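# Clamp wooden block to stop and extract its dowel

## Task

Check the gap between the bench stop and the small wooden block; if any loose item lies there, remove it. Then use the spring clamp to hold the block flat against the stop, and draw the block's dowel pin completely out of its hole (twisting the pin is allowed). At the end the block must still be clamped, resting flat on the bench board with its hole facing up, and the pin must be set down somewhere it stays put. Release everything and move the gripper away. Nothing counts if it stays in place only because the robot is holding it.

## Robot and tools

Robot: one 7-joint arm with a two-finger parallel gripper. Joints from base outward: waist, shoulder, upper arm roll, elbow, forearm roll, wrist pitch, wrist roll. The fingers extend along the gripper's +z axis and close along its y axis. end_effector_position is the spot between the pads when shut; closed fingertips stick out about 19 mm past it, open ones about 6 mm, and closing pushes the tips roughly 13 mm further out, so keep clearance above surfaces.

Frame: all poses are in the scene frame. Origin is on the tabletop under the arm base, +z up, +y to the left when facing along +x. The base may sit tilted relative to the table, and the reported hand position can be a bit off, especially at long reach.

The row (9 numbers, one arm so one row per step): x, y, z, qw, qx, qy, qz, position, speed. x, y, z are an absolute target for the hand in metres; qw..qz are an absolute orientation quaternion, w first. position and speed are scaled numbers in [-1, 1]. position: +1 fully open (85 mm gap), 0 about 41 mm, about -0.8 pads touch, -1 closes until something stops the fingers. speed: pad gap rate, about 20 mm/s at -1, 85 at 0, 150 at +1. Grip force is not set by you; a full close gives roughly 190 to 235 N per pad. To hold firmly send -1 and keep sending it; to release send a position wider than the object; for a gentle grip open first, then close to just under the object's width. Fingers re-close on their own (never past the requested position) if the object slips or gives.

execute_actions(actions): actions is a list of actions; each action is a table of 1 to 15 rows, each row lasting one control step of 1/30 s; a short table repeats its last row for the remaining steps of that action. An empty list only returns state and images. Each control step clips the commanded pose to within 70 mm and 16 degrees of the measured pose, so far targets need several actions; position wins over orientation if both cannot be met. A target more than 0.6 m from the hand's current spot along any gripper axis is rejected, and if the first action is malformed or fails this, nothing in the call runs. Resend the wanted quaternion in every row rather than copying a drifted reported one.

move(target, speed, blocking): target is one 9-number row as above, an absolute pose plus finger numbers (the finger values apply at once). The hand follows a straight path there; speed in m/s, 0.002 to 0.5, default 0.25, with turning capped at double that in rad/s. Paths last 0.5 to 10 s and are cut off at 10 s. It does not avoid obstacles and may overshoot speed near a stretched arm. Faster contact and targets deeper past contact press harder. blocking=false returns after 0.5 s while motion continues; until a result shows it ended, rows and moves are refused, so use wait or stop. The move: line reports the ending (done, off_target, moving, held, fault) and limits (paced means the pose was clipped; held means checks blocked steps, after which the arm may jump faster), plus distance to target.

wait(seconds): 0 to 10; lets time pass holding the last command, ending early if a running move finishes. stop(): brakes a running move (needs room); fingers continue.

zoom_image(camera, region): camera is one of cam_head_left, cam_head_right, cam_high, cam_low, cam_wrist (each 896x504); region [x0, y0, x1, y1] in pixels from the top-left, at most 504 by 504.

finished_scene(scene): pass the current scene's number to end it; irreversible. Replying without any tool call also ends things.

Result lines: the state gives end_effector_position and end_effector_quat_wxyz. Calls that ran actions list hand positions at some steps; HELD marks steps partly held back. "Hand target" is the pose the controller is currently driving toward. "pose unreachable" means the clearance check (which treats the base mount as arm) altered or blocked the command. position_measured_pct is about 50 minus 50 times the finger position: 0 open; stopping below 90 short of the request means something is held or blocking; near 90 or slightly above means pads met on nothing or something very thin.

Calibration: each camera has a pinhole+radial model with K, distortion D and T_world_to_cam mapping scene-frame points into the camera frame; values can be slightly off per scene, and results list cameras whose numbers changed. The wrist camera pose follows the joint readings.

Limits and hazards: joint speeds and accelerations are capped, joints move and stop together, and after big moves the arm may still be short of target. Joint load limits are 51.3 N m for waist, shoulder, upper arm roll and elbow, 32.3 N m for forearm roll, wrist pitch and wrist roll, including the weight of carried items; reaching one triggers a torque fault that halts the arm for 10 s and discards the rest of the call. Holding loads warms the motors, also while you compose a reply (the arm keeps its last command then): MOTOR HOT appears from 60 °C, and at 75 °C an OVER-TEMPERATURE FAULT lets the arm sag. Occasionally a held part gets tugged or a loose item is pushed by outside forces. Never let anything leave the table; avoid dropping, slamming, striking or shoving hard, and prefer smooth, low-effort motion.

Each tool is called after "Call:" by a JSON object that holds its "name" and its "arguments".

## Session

Call:
{"name": "execute_actions", "arguments": {"actions": []}}

Scene clock: 0.00 s.
end_effector_position=(+0.3092, +0.3965, +0.1136) position_measured_pct=0.0 end_effector_quat_wxyz=(+0.317, +0.067, +0.921, -0.219)
Joint positions: [-2.07   0.743  0.492  1.917  1.066  1.202 -1.323]
Joint velocities: [ 0.    -0.    -0.    -0.002 -0.    -0.     0.001]
Motor temperatures (°C, as the motors report them): [34 33 30 34 35 38 36]
Hand target: +0.309, +0.397, +0.114; +0.317, +0.067, +0.921, -0.219
camera_calibration (this result's frames):
cam_wrist: T_world_to_cam=[[0.20061, 0.9136, -0.353683, -0.397873], [0.75527, 0.0857079, 0.649785, -0.30089], [0.623957, -0.39748, -0.672821, 0.183731], [0, 0, 0, 1]] pos_world=[0.192431, 0.462315, 0.178411]

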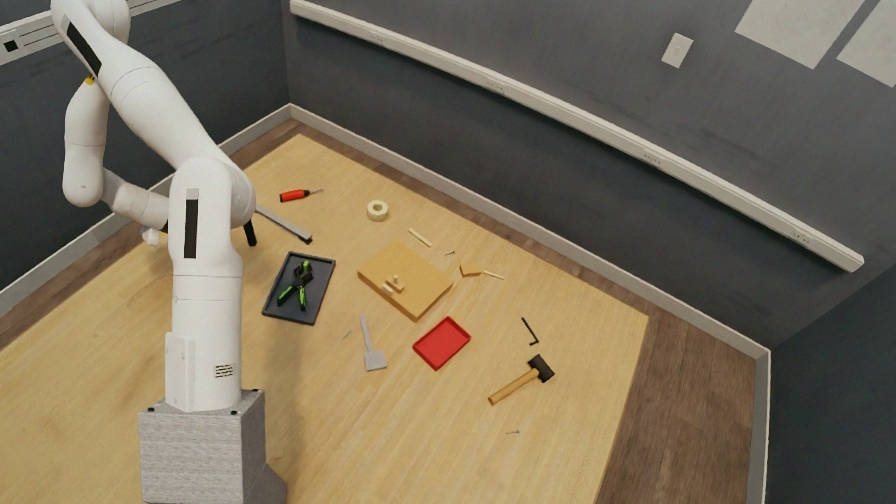

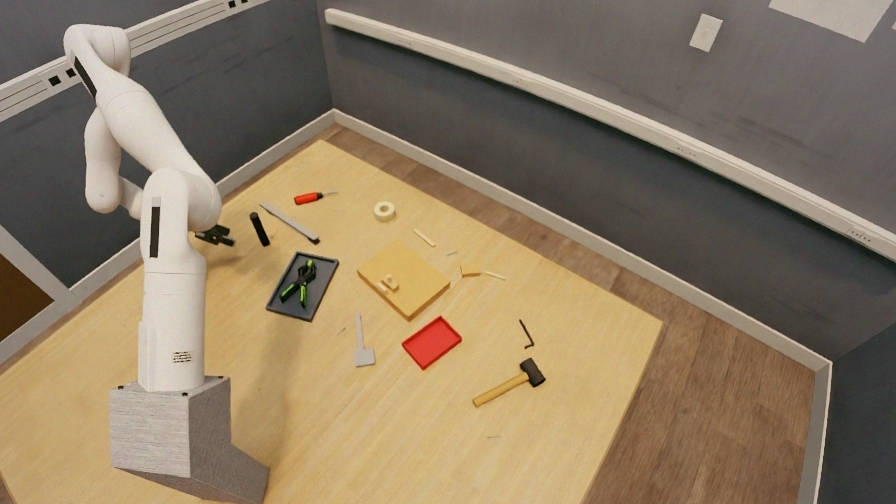

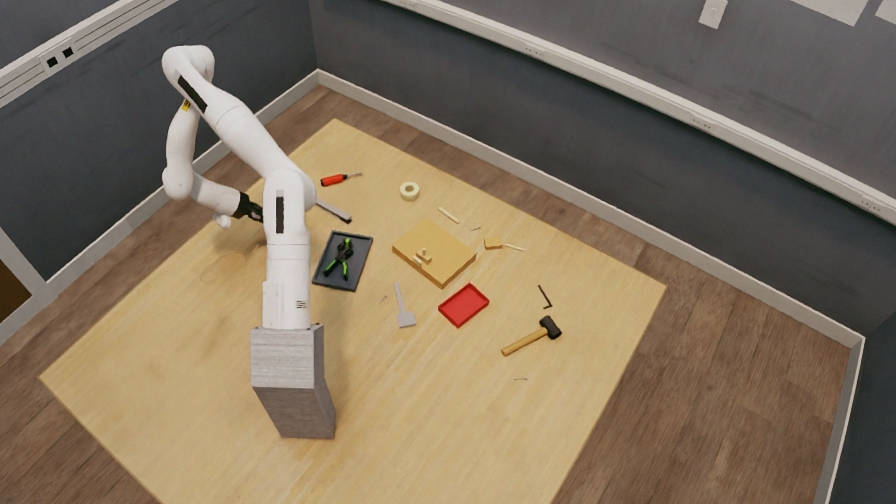

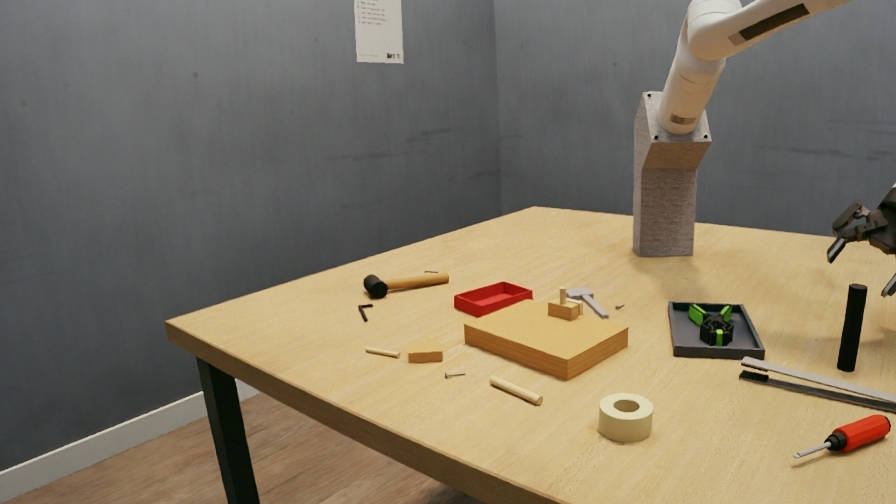

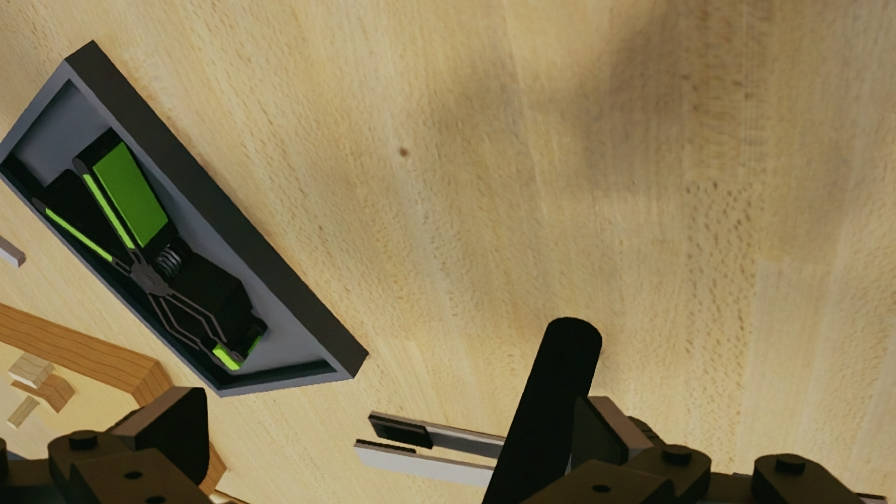

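Call:
{"name": "zoom_image", "arguments": {"camera": "cam_head_left", "region": [360,255,430,315]}}

Call:
{"name": "zoom_image", "arguments": {"camera": "cam_low", "region": [530,275,610,335]}}

Region (360, 255, 430, 315) of cam_head_left's 896x504 image, scaled by 7.200, with more detail than that image has; it fills the top 432 rows of this view, and the rest is white.

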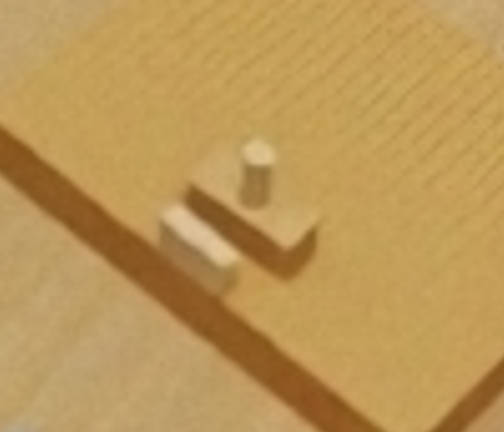

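Region (530, 275, 610, 335) of cam_low's 896x504 image, scaled by 6.300, with more detail than that image has; it fills the top 378 rows of this view, and the rest is white.

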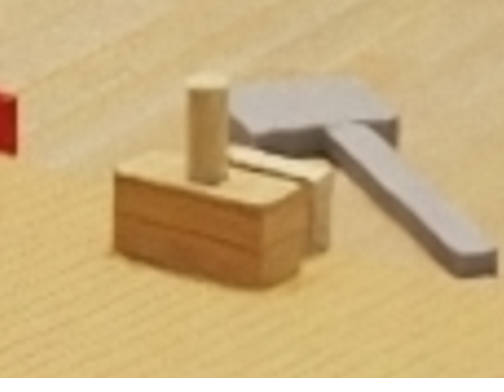

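Call:
{"name": "move", "arguments": {"target": [0.31,0.38,0.26,0.15,0.03,0.98,-0.1,1,0], "speed": 0.3}}

Call:
{"name": "move", "arguments": {"target": [0.522,0.06,0.26,0,0,1,0,1,0], "speed": 0.3}}

Scene clock: 2.13 s.
end_effector_position=(+0.3103, +0.3791, +0.2598) position_measured_pct=0.0 end_effector_quat_wxyz=(+0.151, +0.030, +0.983, -0.101)
Joint positions: [-2.424  0.049  0.366  2.304  1.1    1.352 -1.234]
Joint velocities: [-0.002 -0.011 -0.005 -0.002 -0.     0.002 -0.001]
Motor temperatures (°C, as the motors report them): [34 33 30 34 35 38 36]
Hand target: +0.310, +0.379, +0.260; +0.151, +0.031, +0.983, -0.100
Off the commanded pose: 0.001 m, 0 deg.
move: done
camera_calibration (this result's frames):
cam_wrist: T_world_to_cam=[[0.0344742, 0.986812, -0.158155, -0.357477], [0.930216, 0.0261739, 0.366078, -0.353275], [0.36539, -0.159739, -0.917046, 0.327983], [0, 0, 0, 1]] pos_world=[0.221105, 0.414401, 0.373565]

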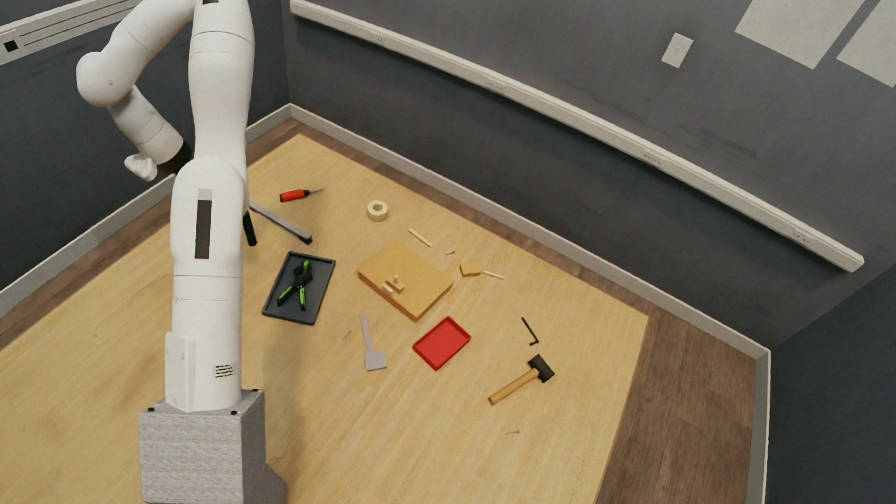

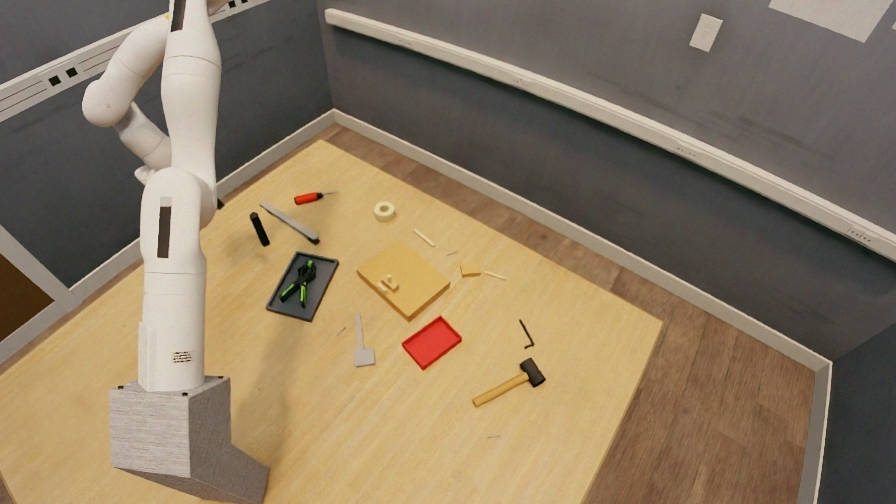

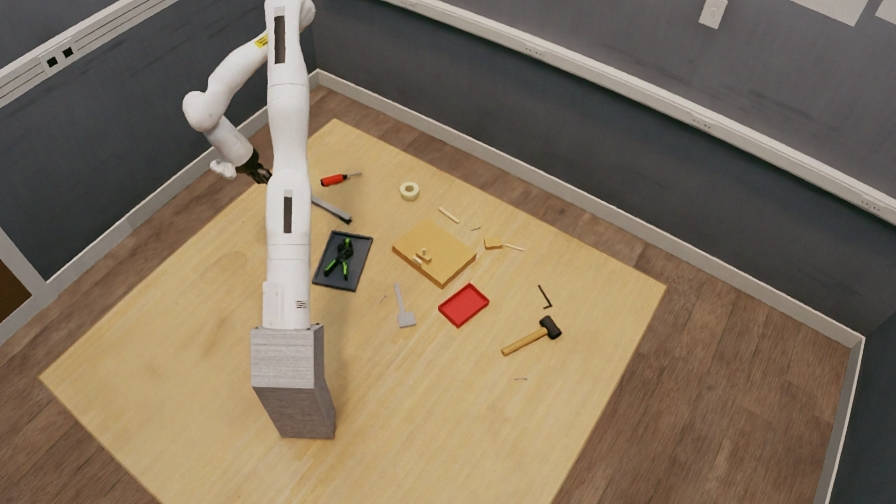

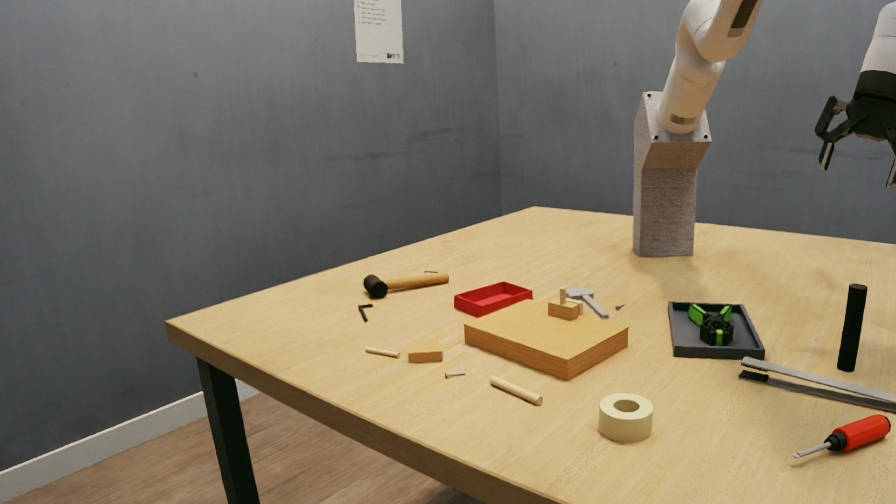

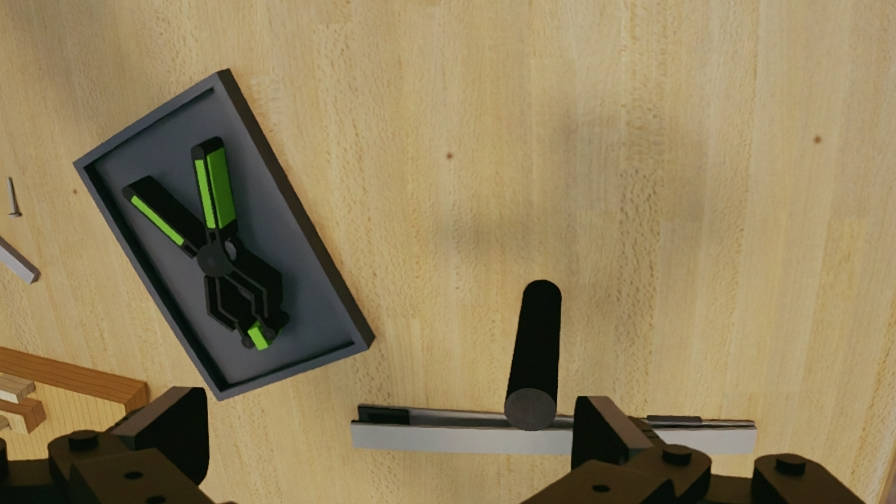

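Scene clock: 4.30 s.
end_effector_position=(+0.5221, +0.0579, +0.2586) position_measured_pct=0.0 end_effector_quat_wxyz=(-0.001, +0.000, +1.000, -0.002)
Joint positions: [-2.112 -1.573  0.35   2.2    1.298  1.728  0.386]
Joint velocities: [-0.001 -0.006  0.003 -0.003 -0.001 -0.004  0.002]
Motor temperatures (°C, as the motors report them): [34 33 30 34 35 38 36]
Hand target: +0.522, +0.058, +0.258; -0.001, +0.001, +1.000, -0.002
Off the commanded pose: 0.003 m, 0 deg.
move: done; limits=paced
camera_calibration (this result's frames):
cam_wrist: T_world_to_cam=[[-0.0430723, 0.998175, 0.0423283, -0.059988], [0.996376, 0.039807, 0.0751714, -0.501517], [0.0733492, 0.0454127, -0.996272, 0.359297], [0, 0, 0, 1]] pos_world=[0.470762, 0.0635258, 0.398196]

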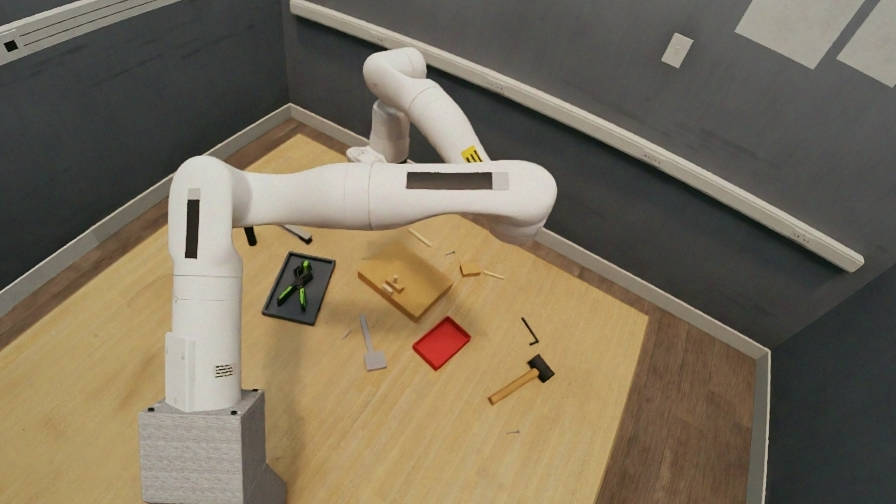

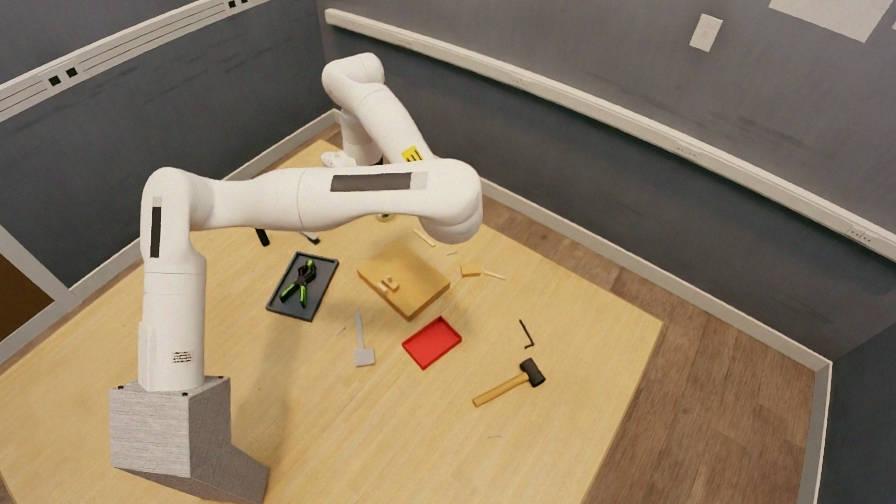

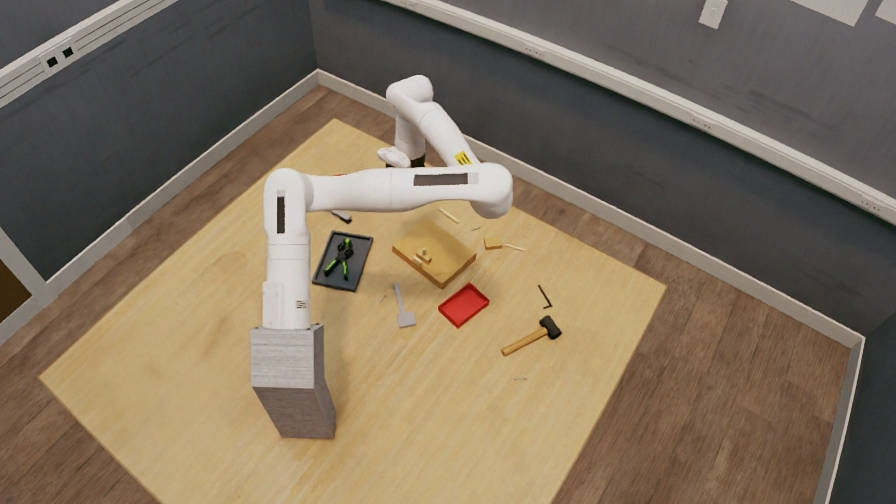

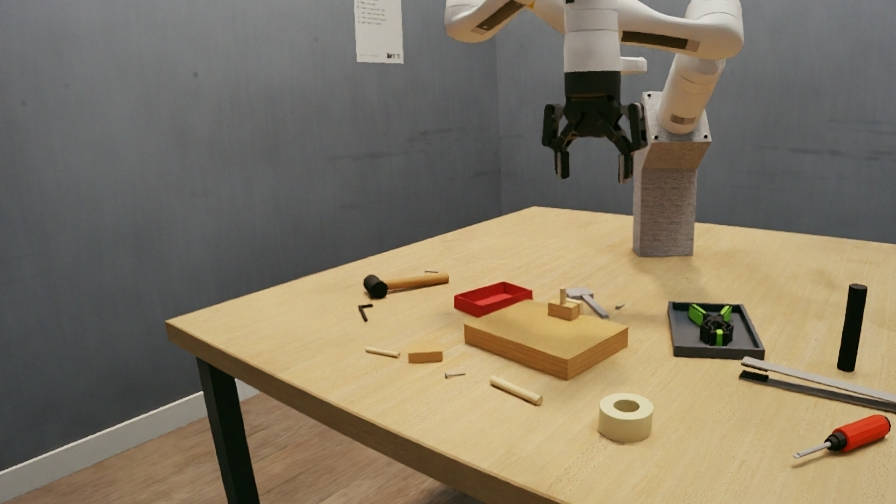

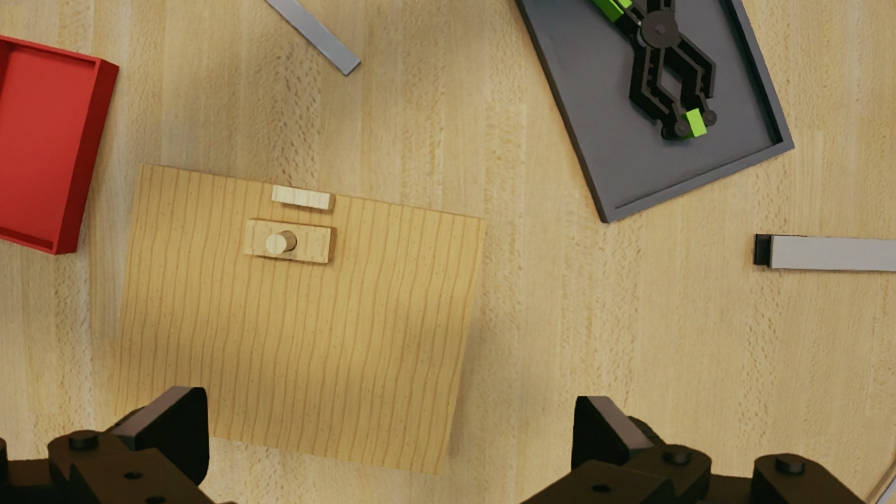

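Call:
{"name": "zoom_image", "arguments": {"camera": "cam_wrist", "region": [220,160,360,280]}}

Region (220, 160, 360, 280) of cam_wrist's 896x504 image, scaled by 3.600; it fills the top 432 rows of this view, and the rest is white.

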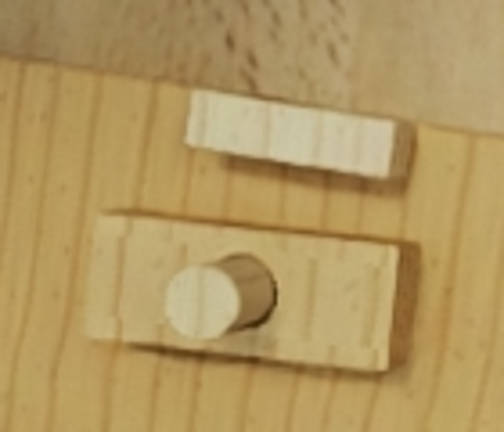

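Call:
{"name": "move", "arguments": {"target": [0.4934,-0.0024,0.115,0,0.0314,0.9995,0,-0.2,0], "speed": 0.25}}

Scene clock: 6.90 s.
end_effector_position=(+0.4929, -0.0024, +0.1147) position_measured_pct=59.9 end_effector_quat_wxyz=(-0.000, +0.031, +1.000, -0.001)
Joint positions: [-2.227 -1.926  0.625  2.246  1.717  1.669  0.544]
Joint velocities: [-0.    -0.009  0.004 -0.003  0.    -0.005 -0.   ]
Motor temperatures (°C, as the motors report them): [34 33 30 34 35 38 36]
Hand target: +0.493, -0.002, +0.115; -0.001, +0.031, +1.000, -0.001
Off the commanded pose: 0.001 m, 0 deg.
move: done
camera_calibration (this result's frames):
cam_wrist: T_world_to_cam=[[0.0177273, 0.998844, 0.0446789, -0.0252012], [0.996869, -0.0211006, 0.0761986, -0.459771], [0.0770533, 0.0431883, -0.996091, 0.21902], [0, 0, 0, 1]] pos_world=[0.441902, 0.00601154, 0.254324]

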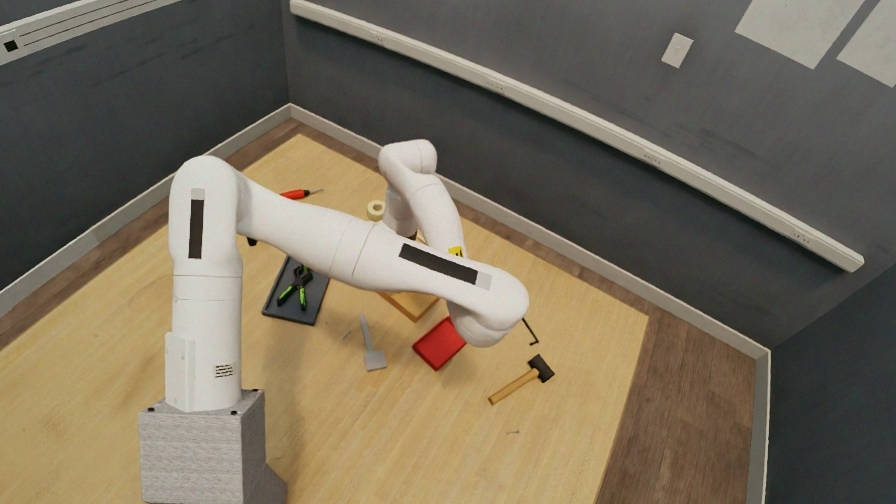

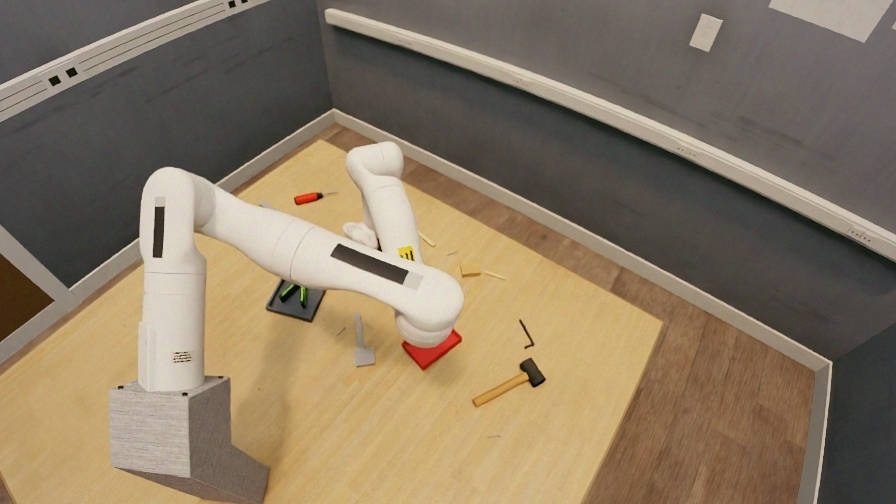

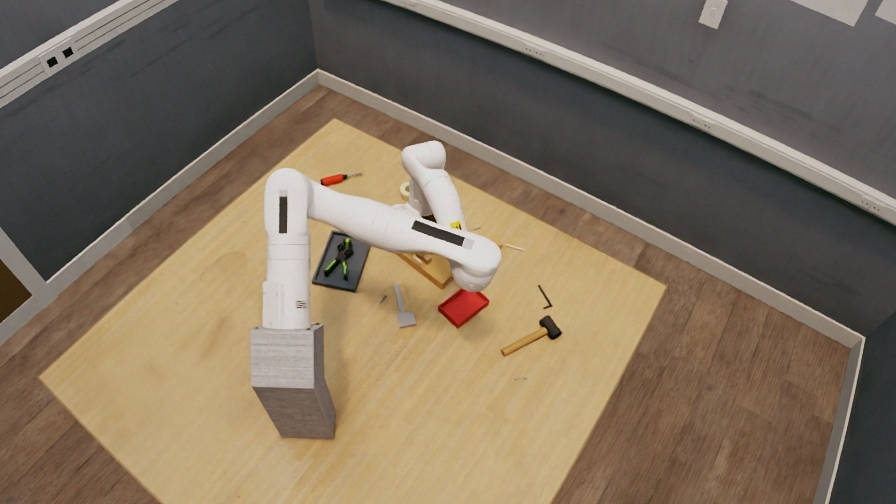

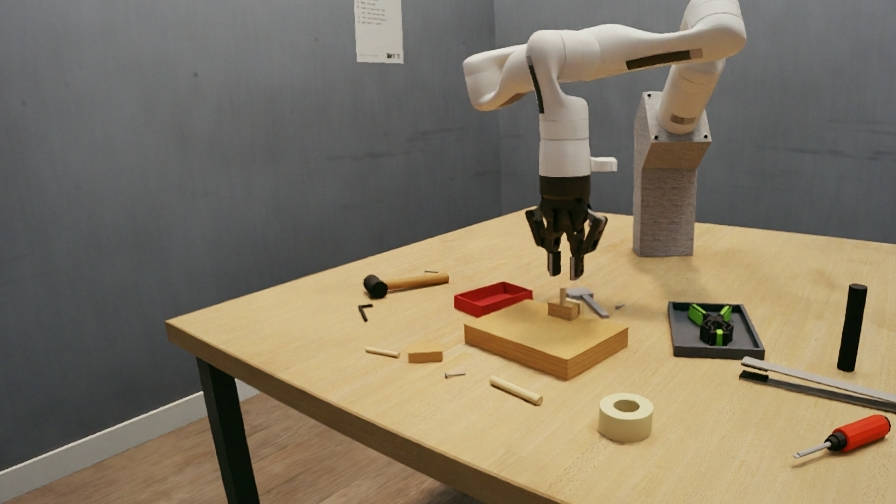

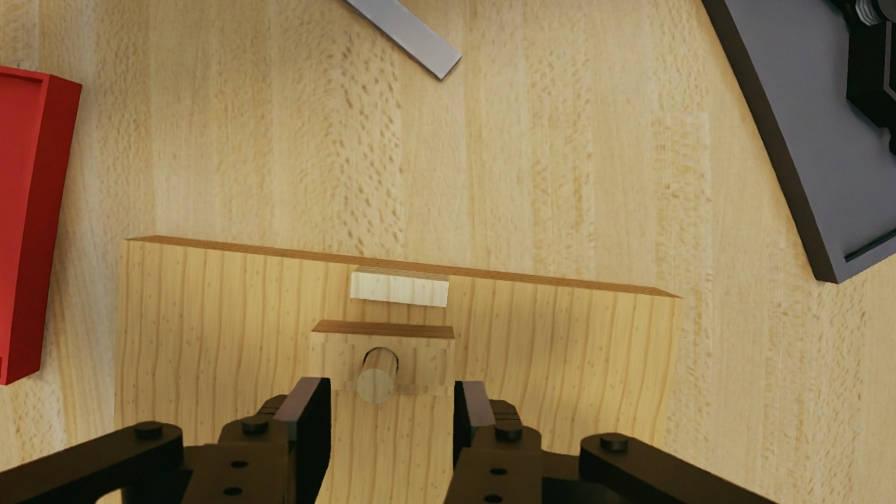

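Call:
{"name": "move", "arguments": {"target": [0.4905,-0.007,0.083,0,0.0314,0.9995,0,-0.2,0], "speed": 0.1}}

Call:
{"name": "move", "arguments": {"target": [0.4905,-0.007,0.083,0,0.0314,0.9995,0,-1,-0.3]}}

Scene clock: 8.40 s.
end_effector_position=(+0.4905, -0.0071, +0.0831) position_measured_pct=59.9 end_effector_quat_wxyz=(+0.000, +0.031, +1.000, -0.000)
Joint positions: [-2.262 -1.982  0.679  2.224  1.81   1.642  0.586]
Joint velocities: [-0.002 -0.003  0.002 -0.002  0.    -0.004  0.002]
Motor temperatures (°C, as the motors report them): [34 33 30 34 35 38 36]
Hand target: +0.490, -0.007, +0.083; -0.000, +0.031, +1.000, -0.000
Off the commanded pose: 0.000 m, 0 deg.
move: done
camera_calibration (this result's frames):
cam_wrist: T_world_to_cam=[[0.0182033, 0.998787, 0.0457417, -0.0193863], [0.996791, -0.0216956, 0.0770504, -0.455023], [0.0779494, 0.0441924, -0.995977, 0.187424], [0, 0, 0, 1]] pos_world=[0.439306, 0.00120814, 0.222616]

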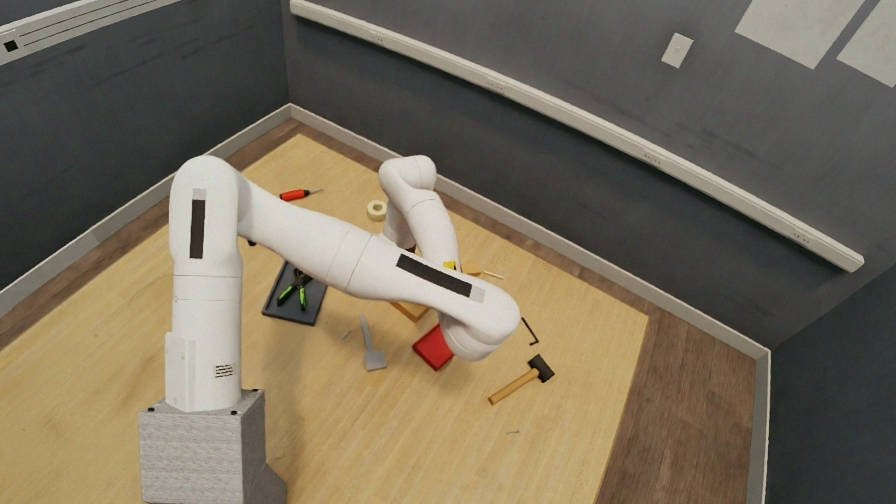

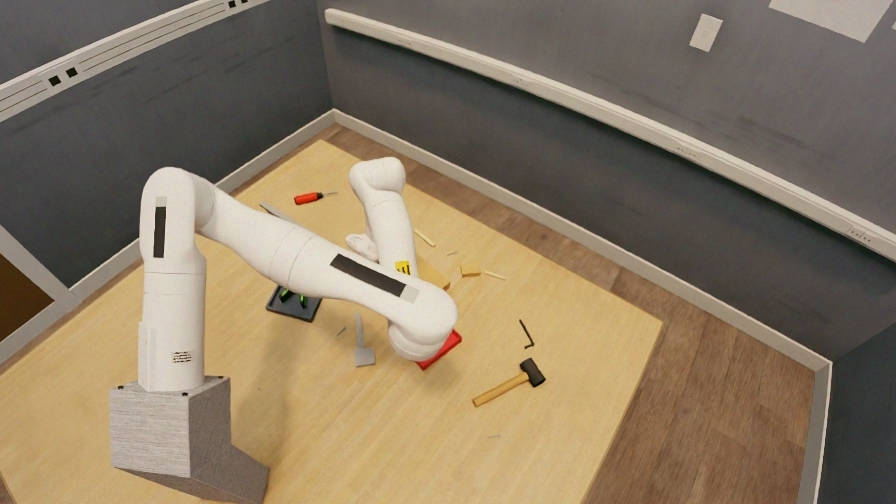

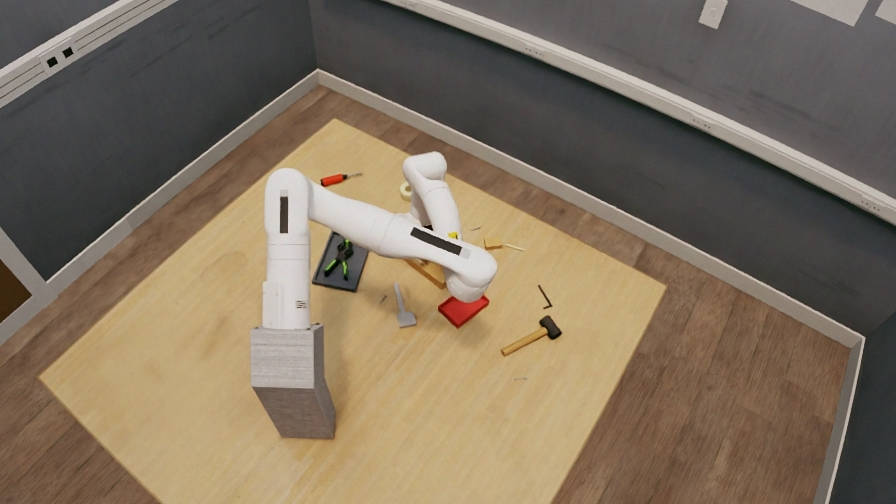

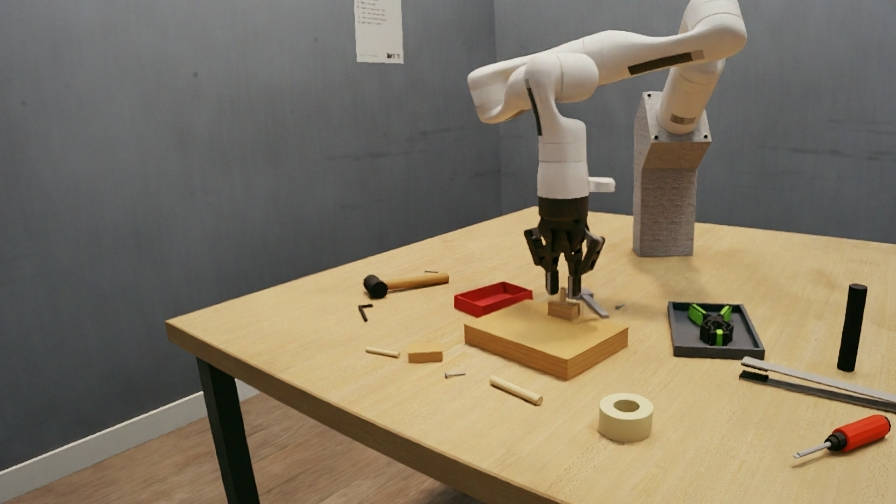

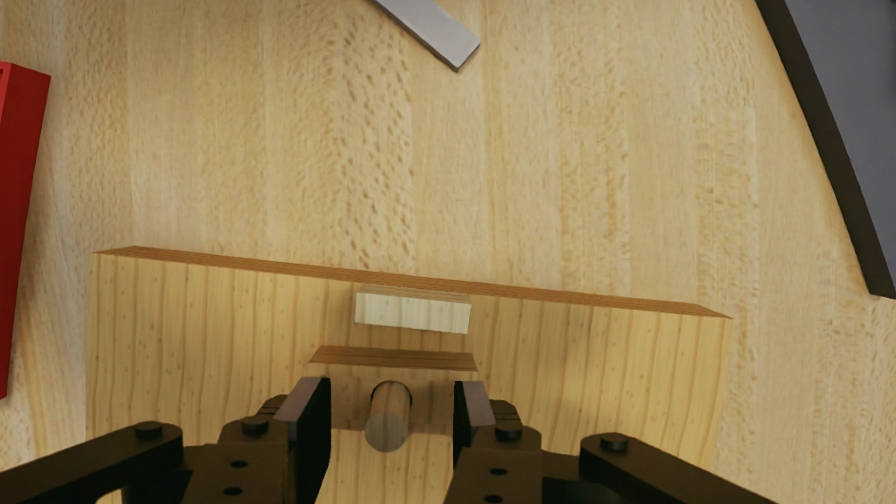

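Scene clock: 9.13 s.
end_effector_position=(+0.4905, -0.0070, +0.0832) position_measured_pct=86.1 end_effector_quat_wxyz=(+0.000, +0.031, +1.000, -0.000)
Joint positions: [-2.262 -1.982  0.679  2.224  1.809  1.642  0.586]
Joint velocities: [-0.     0.001  0.     0.001  0.001 -0.001  0.001]
Motor temperatures (°C, as the motors report them): [34 33 30 34 35 38 36]
Hand target: +0.490, -0.007, +0.083; -0.000, +0.031, +1.000, +0.000
Off the commanded pose: 0.000 m, 0 deg.
move: done
camera_calibration (this result's frames):
cam_wrist: T_world_to_cam=[[0.0183692, 0.998758, 0.0463063, -0.0195668], [0.996764, -0.021918, 0.0773325, -0.455135], [0.0782514, 0.0447359, -0.995929, 0.187424], [0, 0, 0, 1]] pos_world=[0.439356, 0.00118226, 0.222764]

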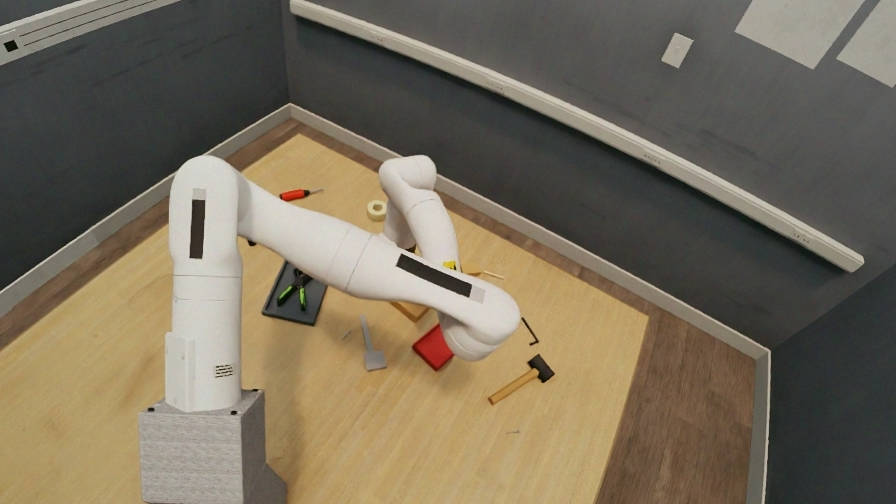

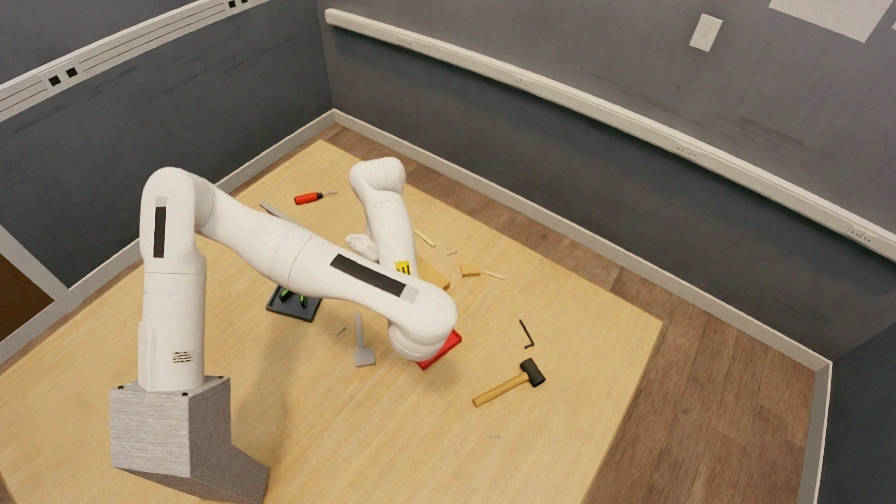

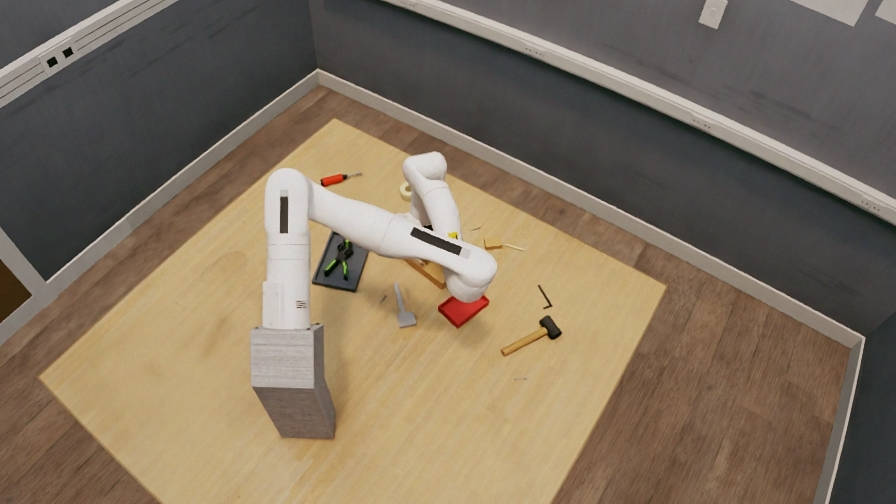

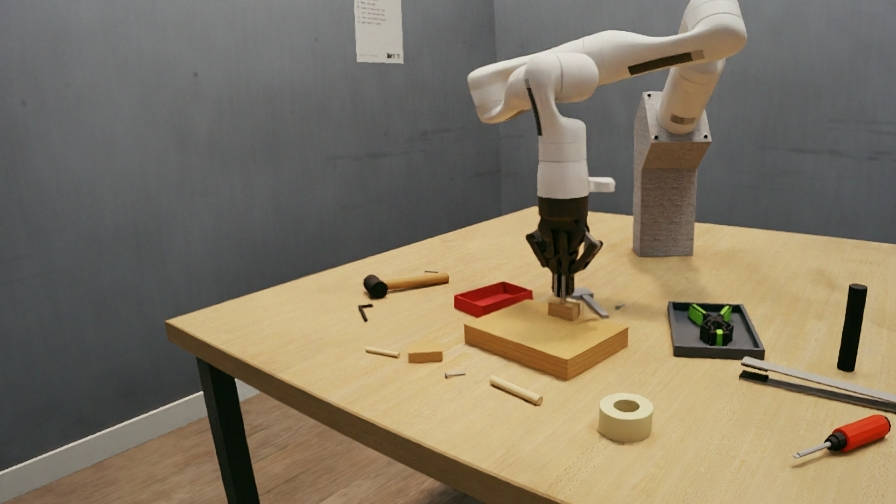

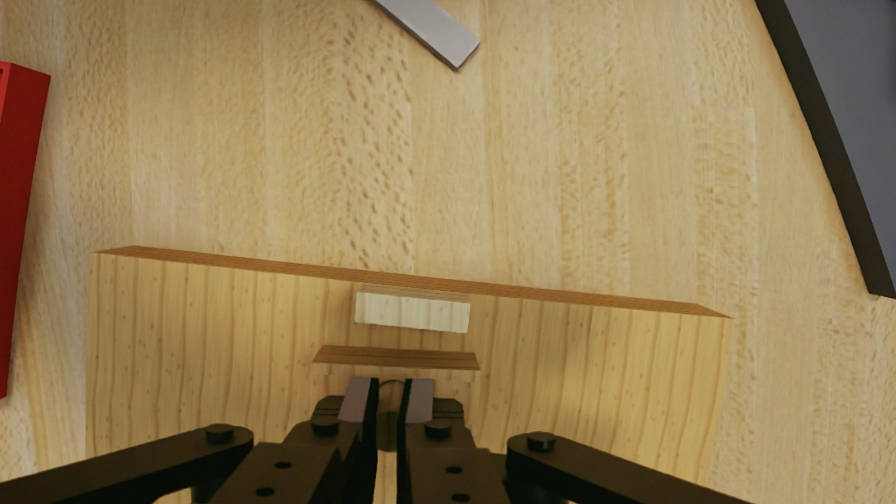

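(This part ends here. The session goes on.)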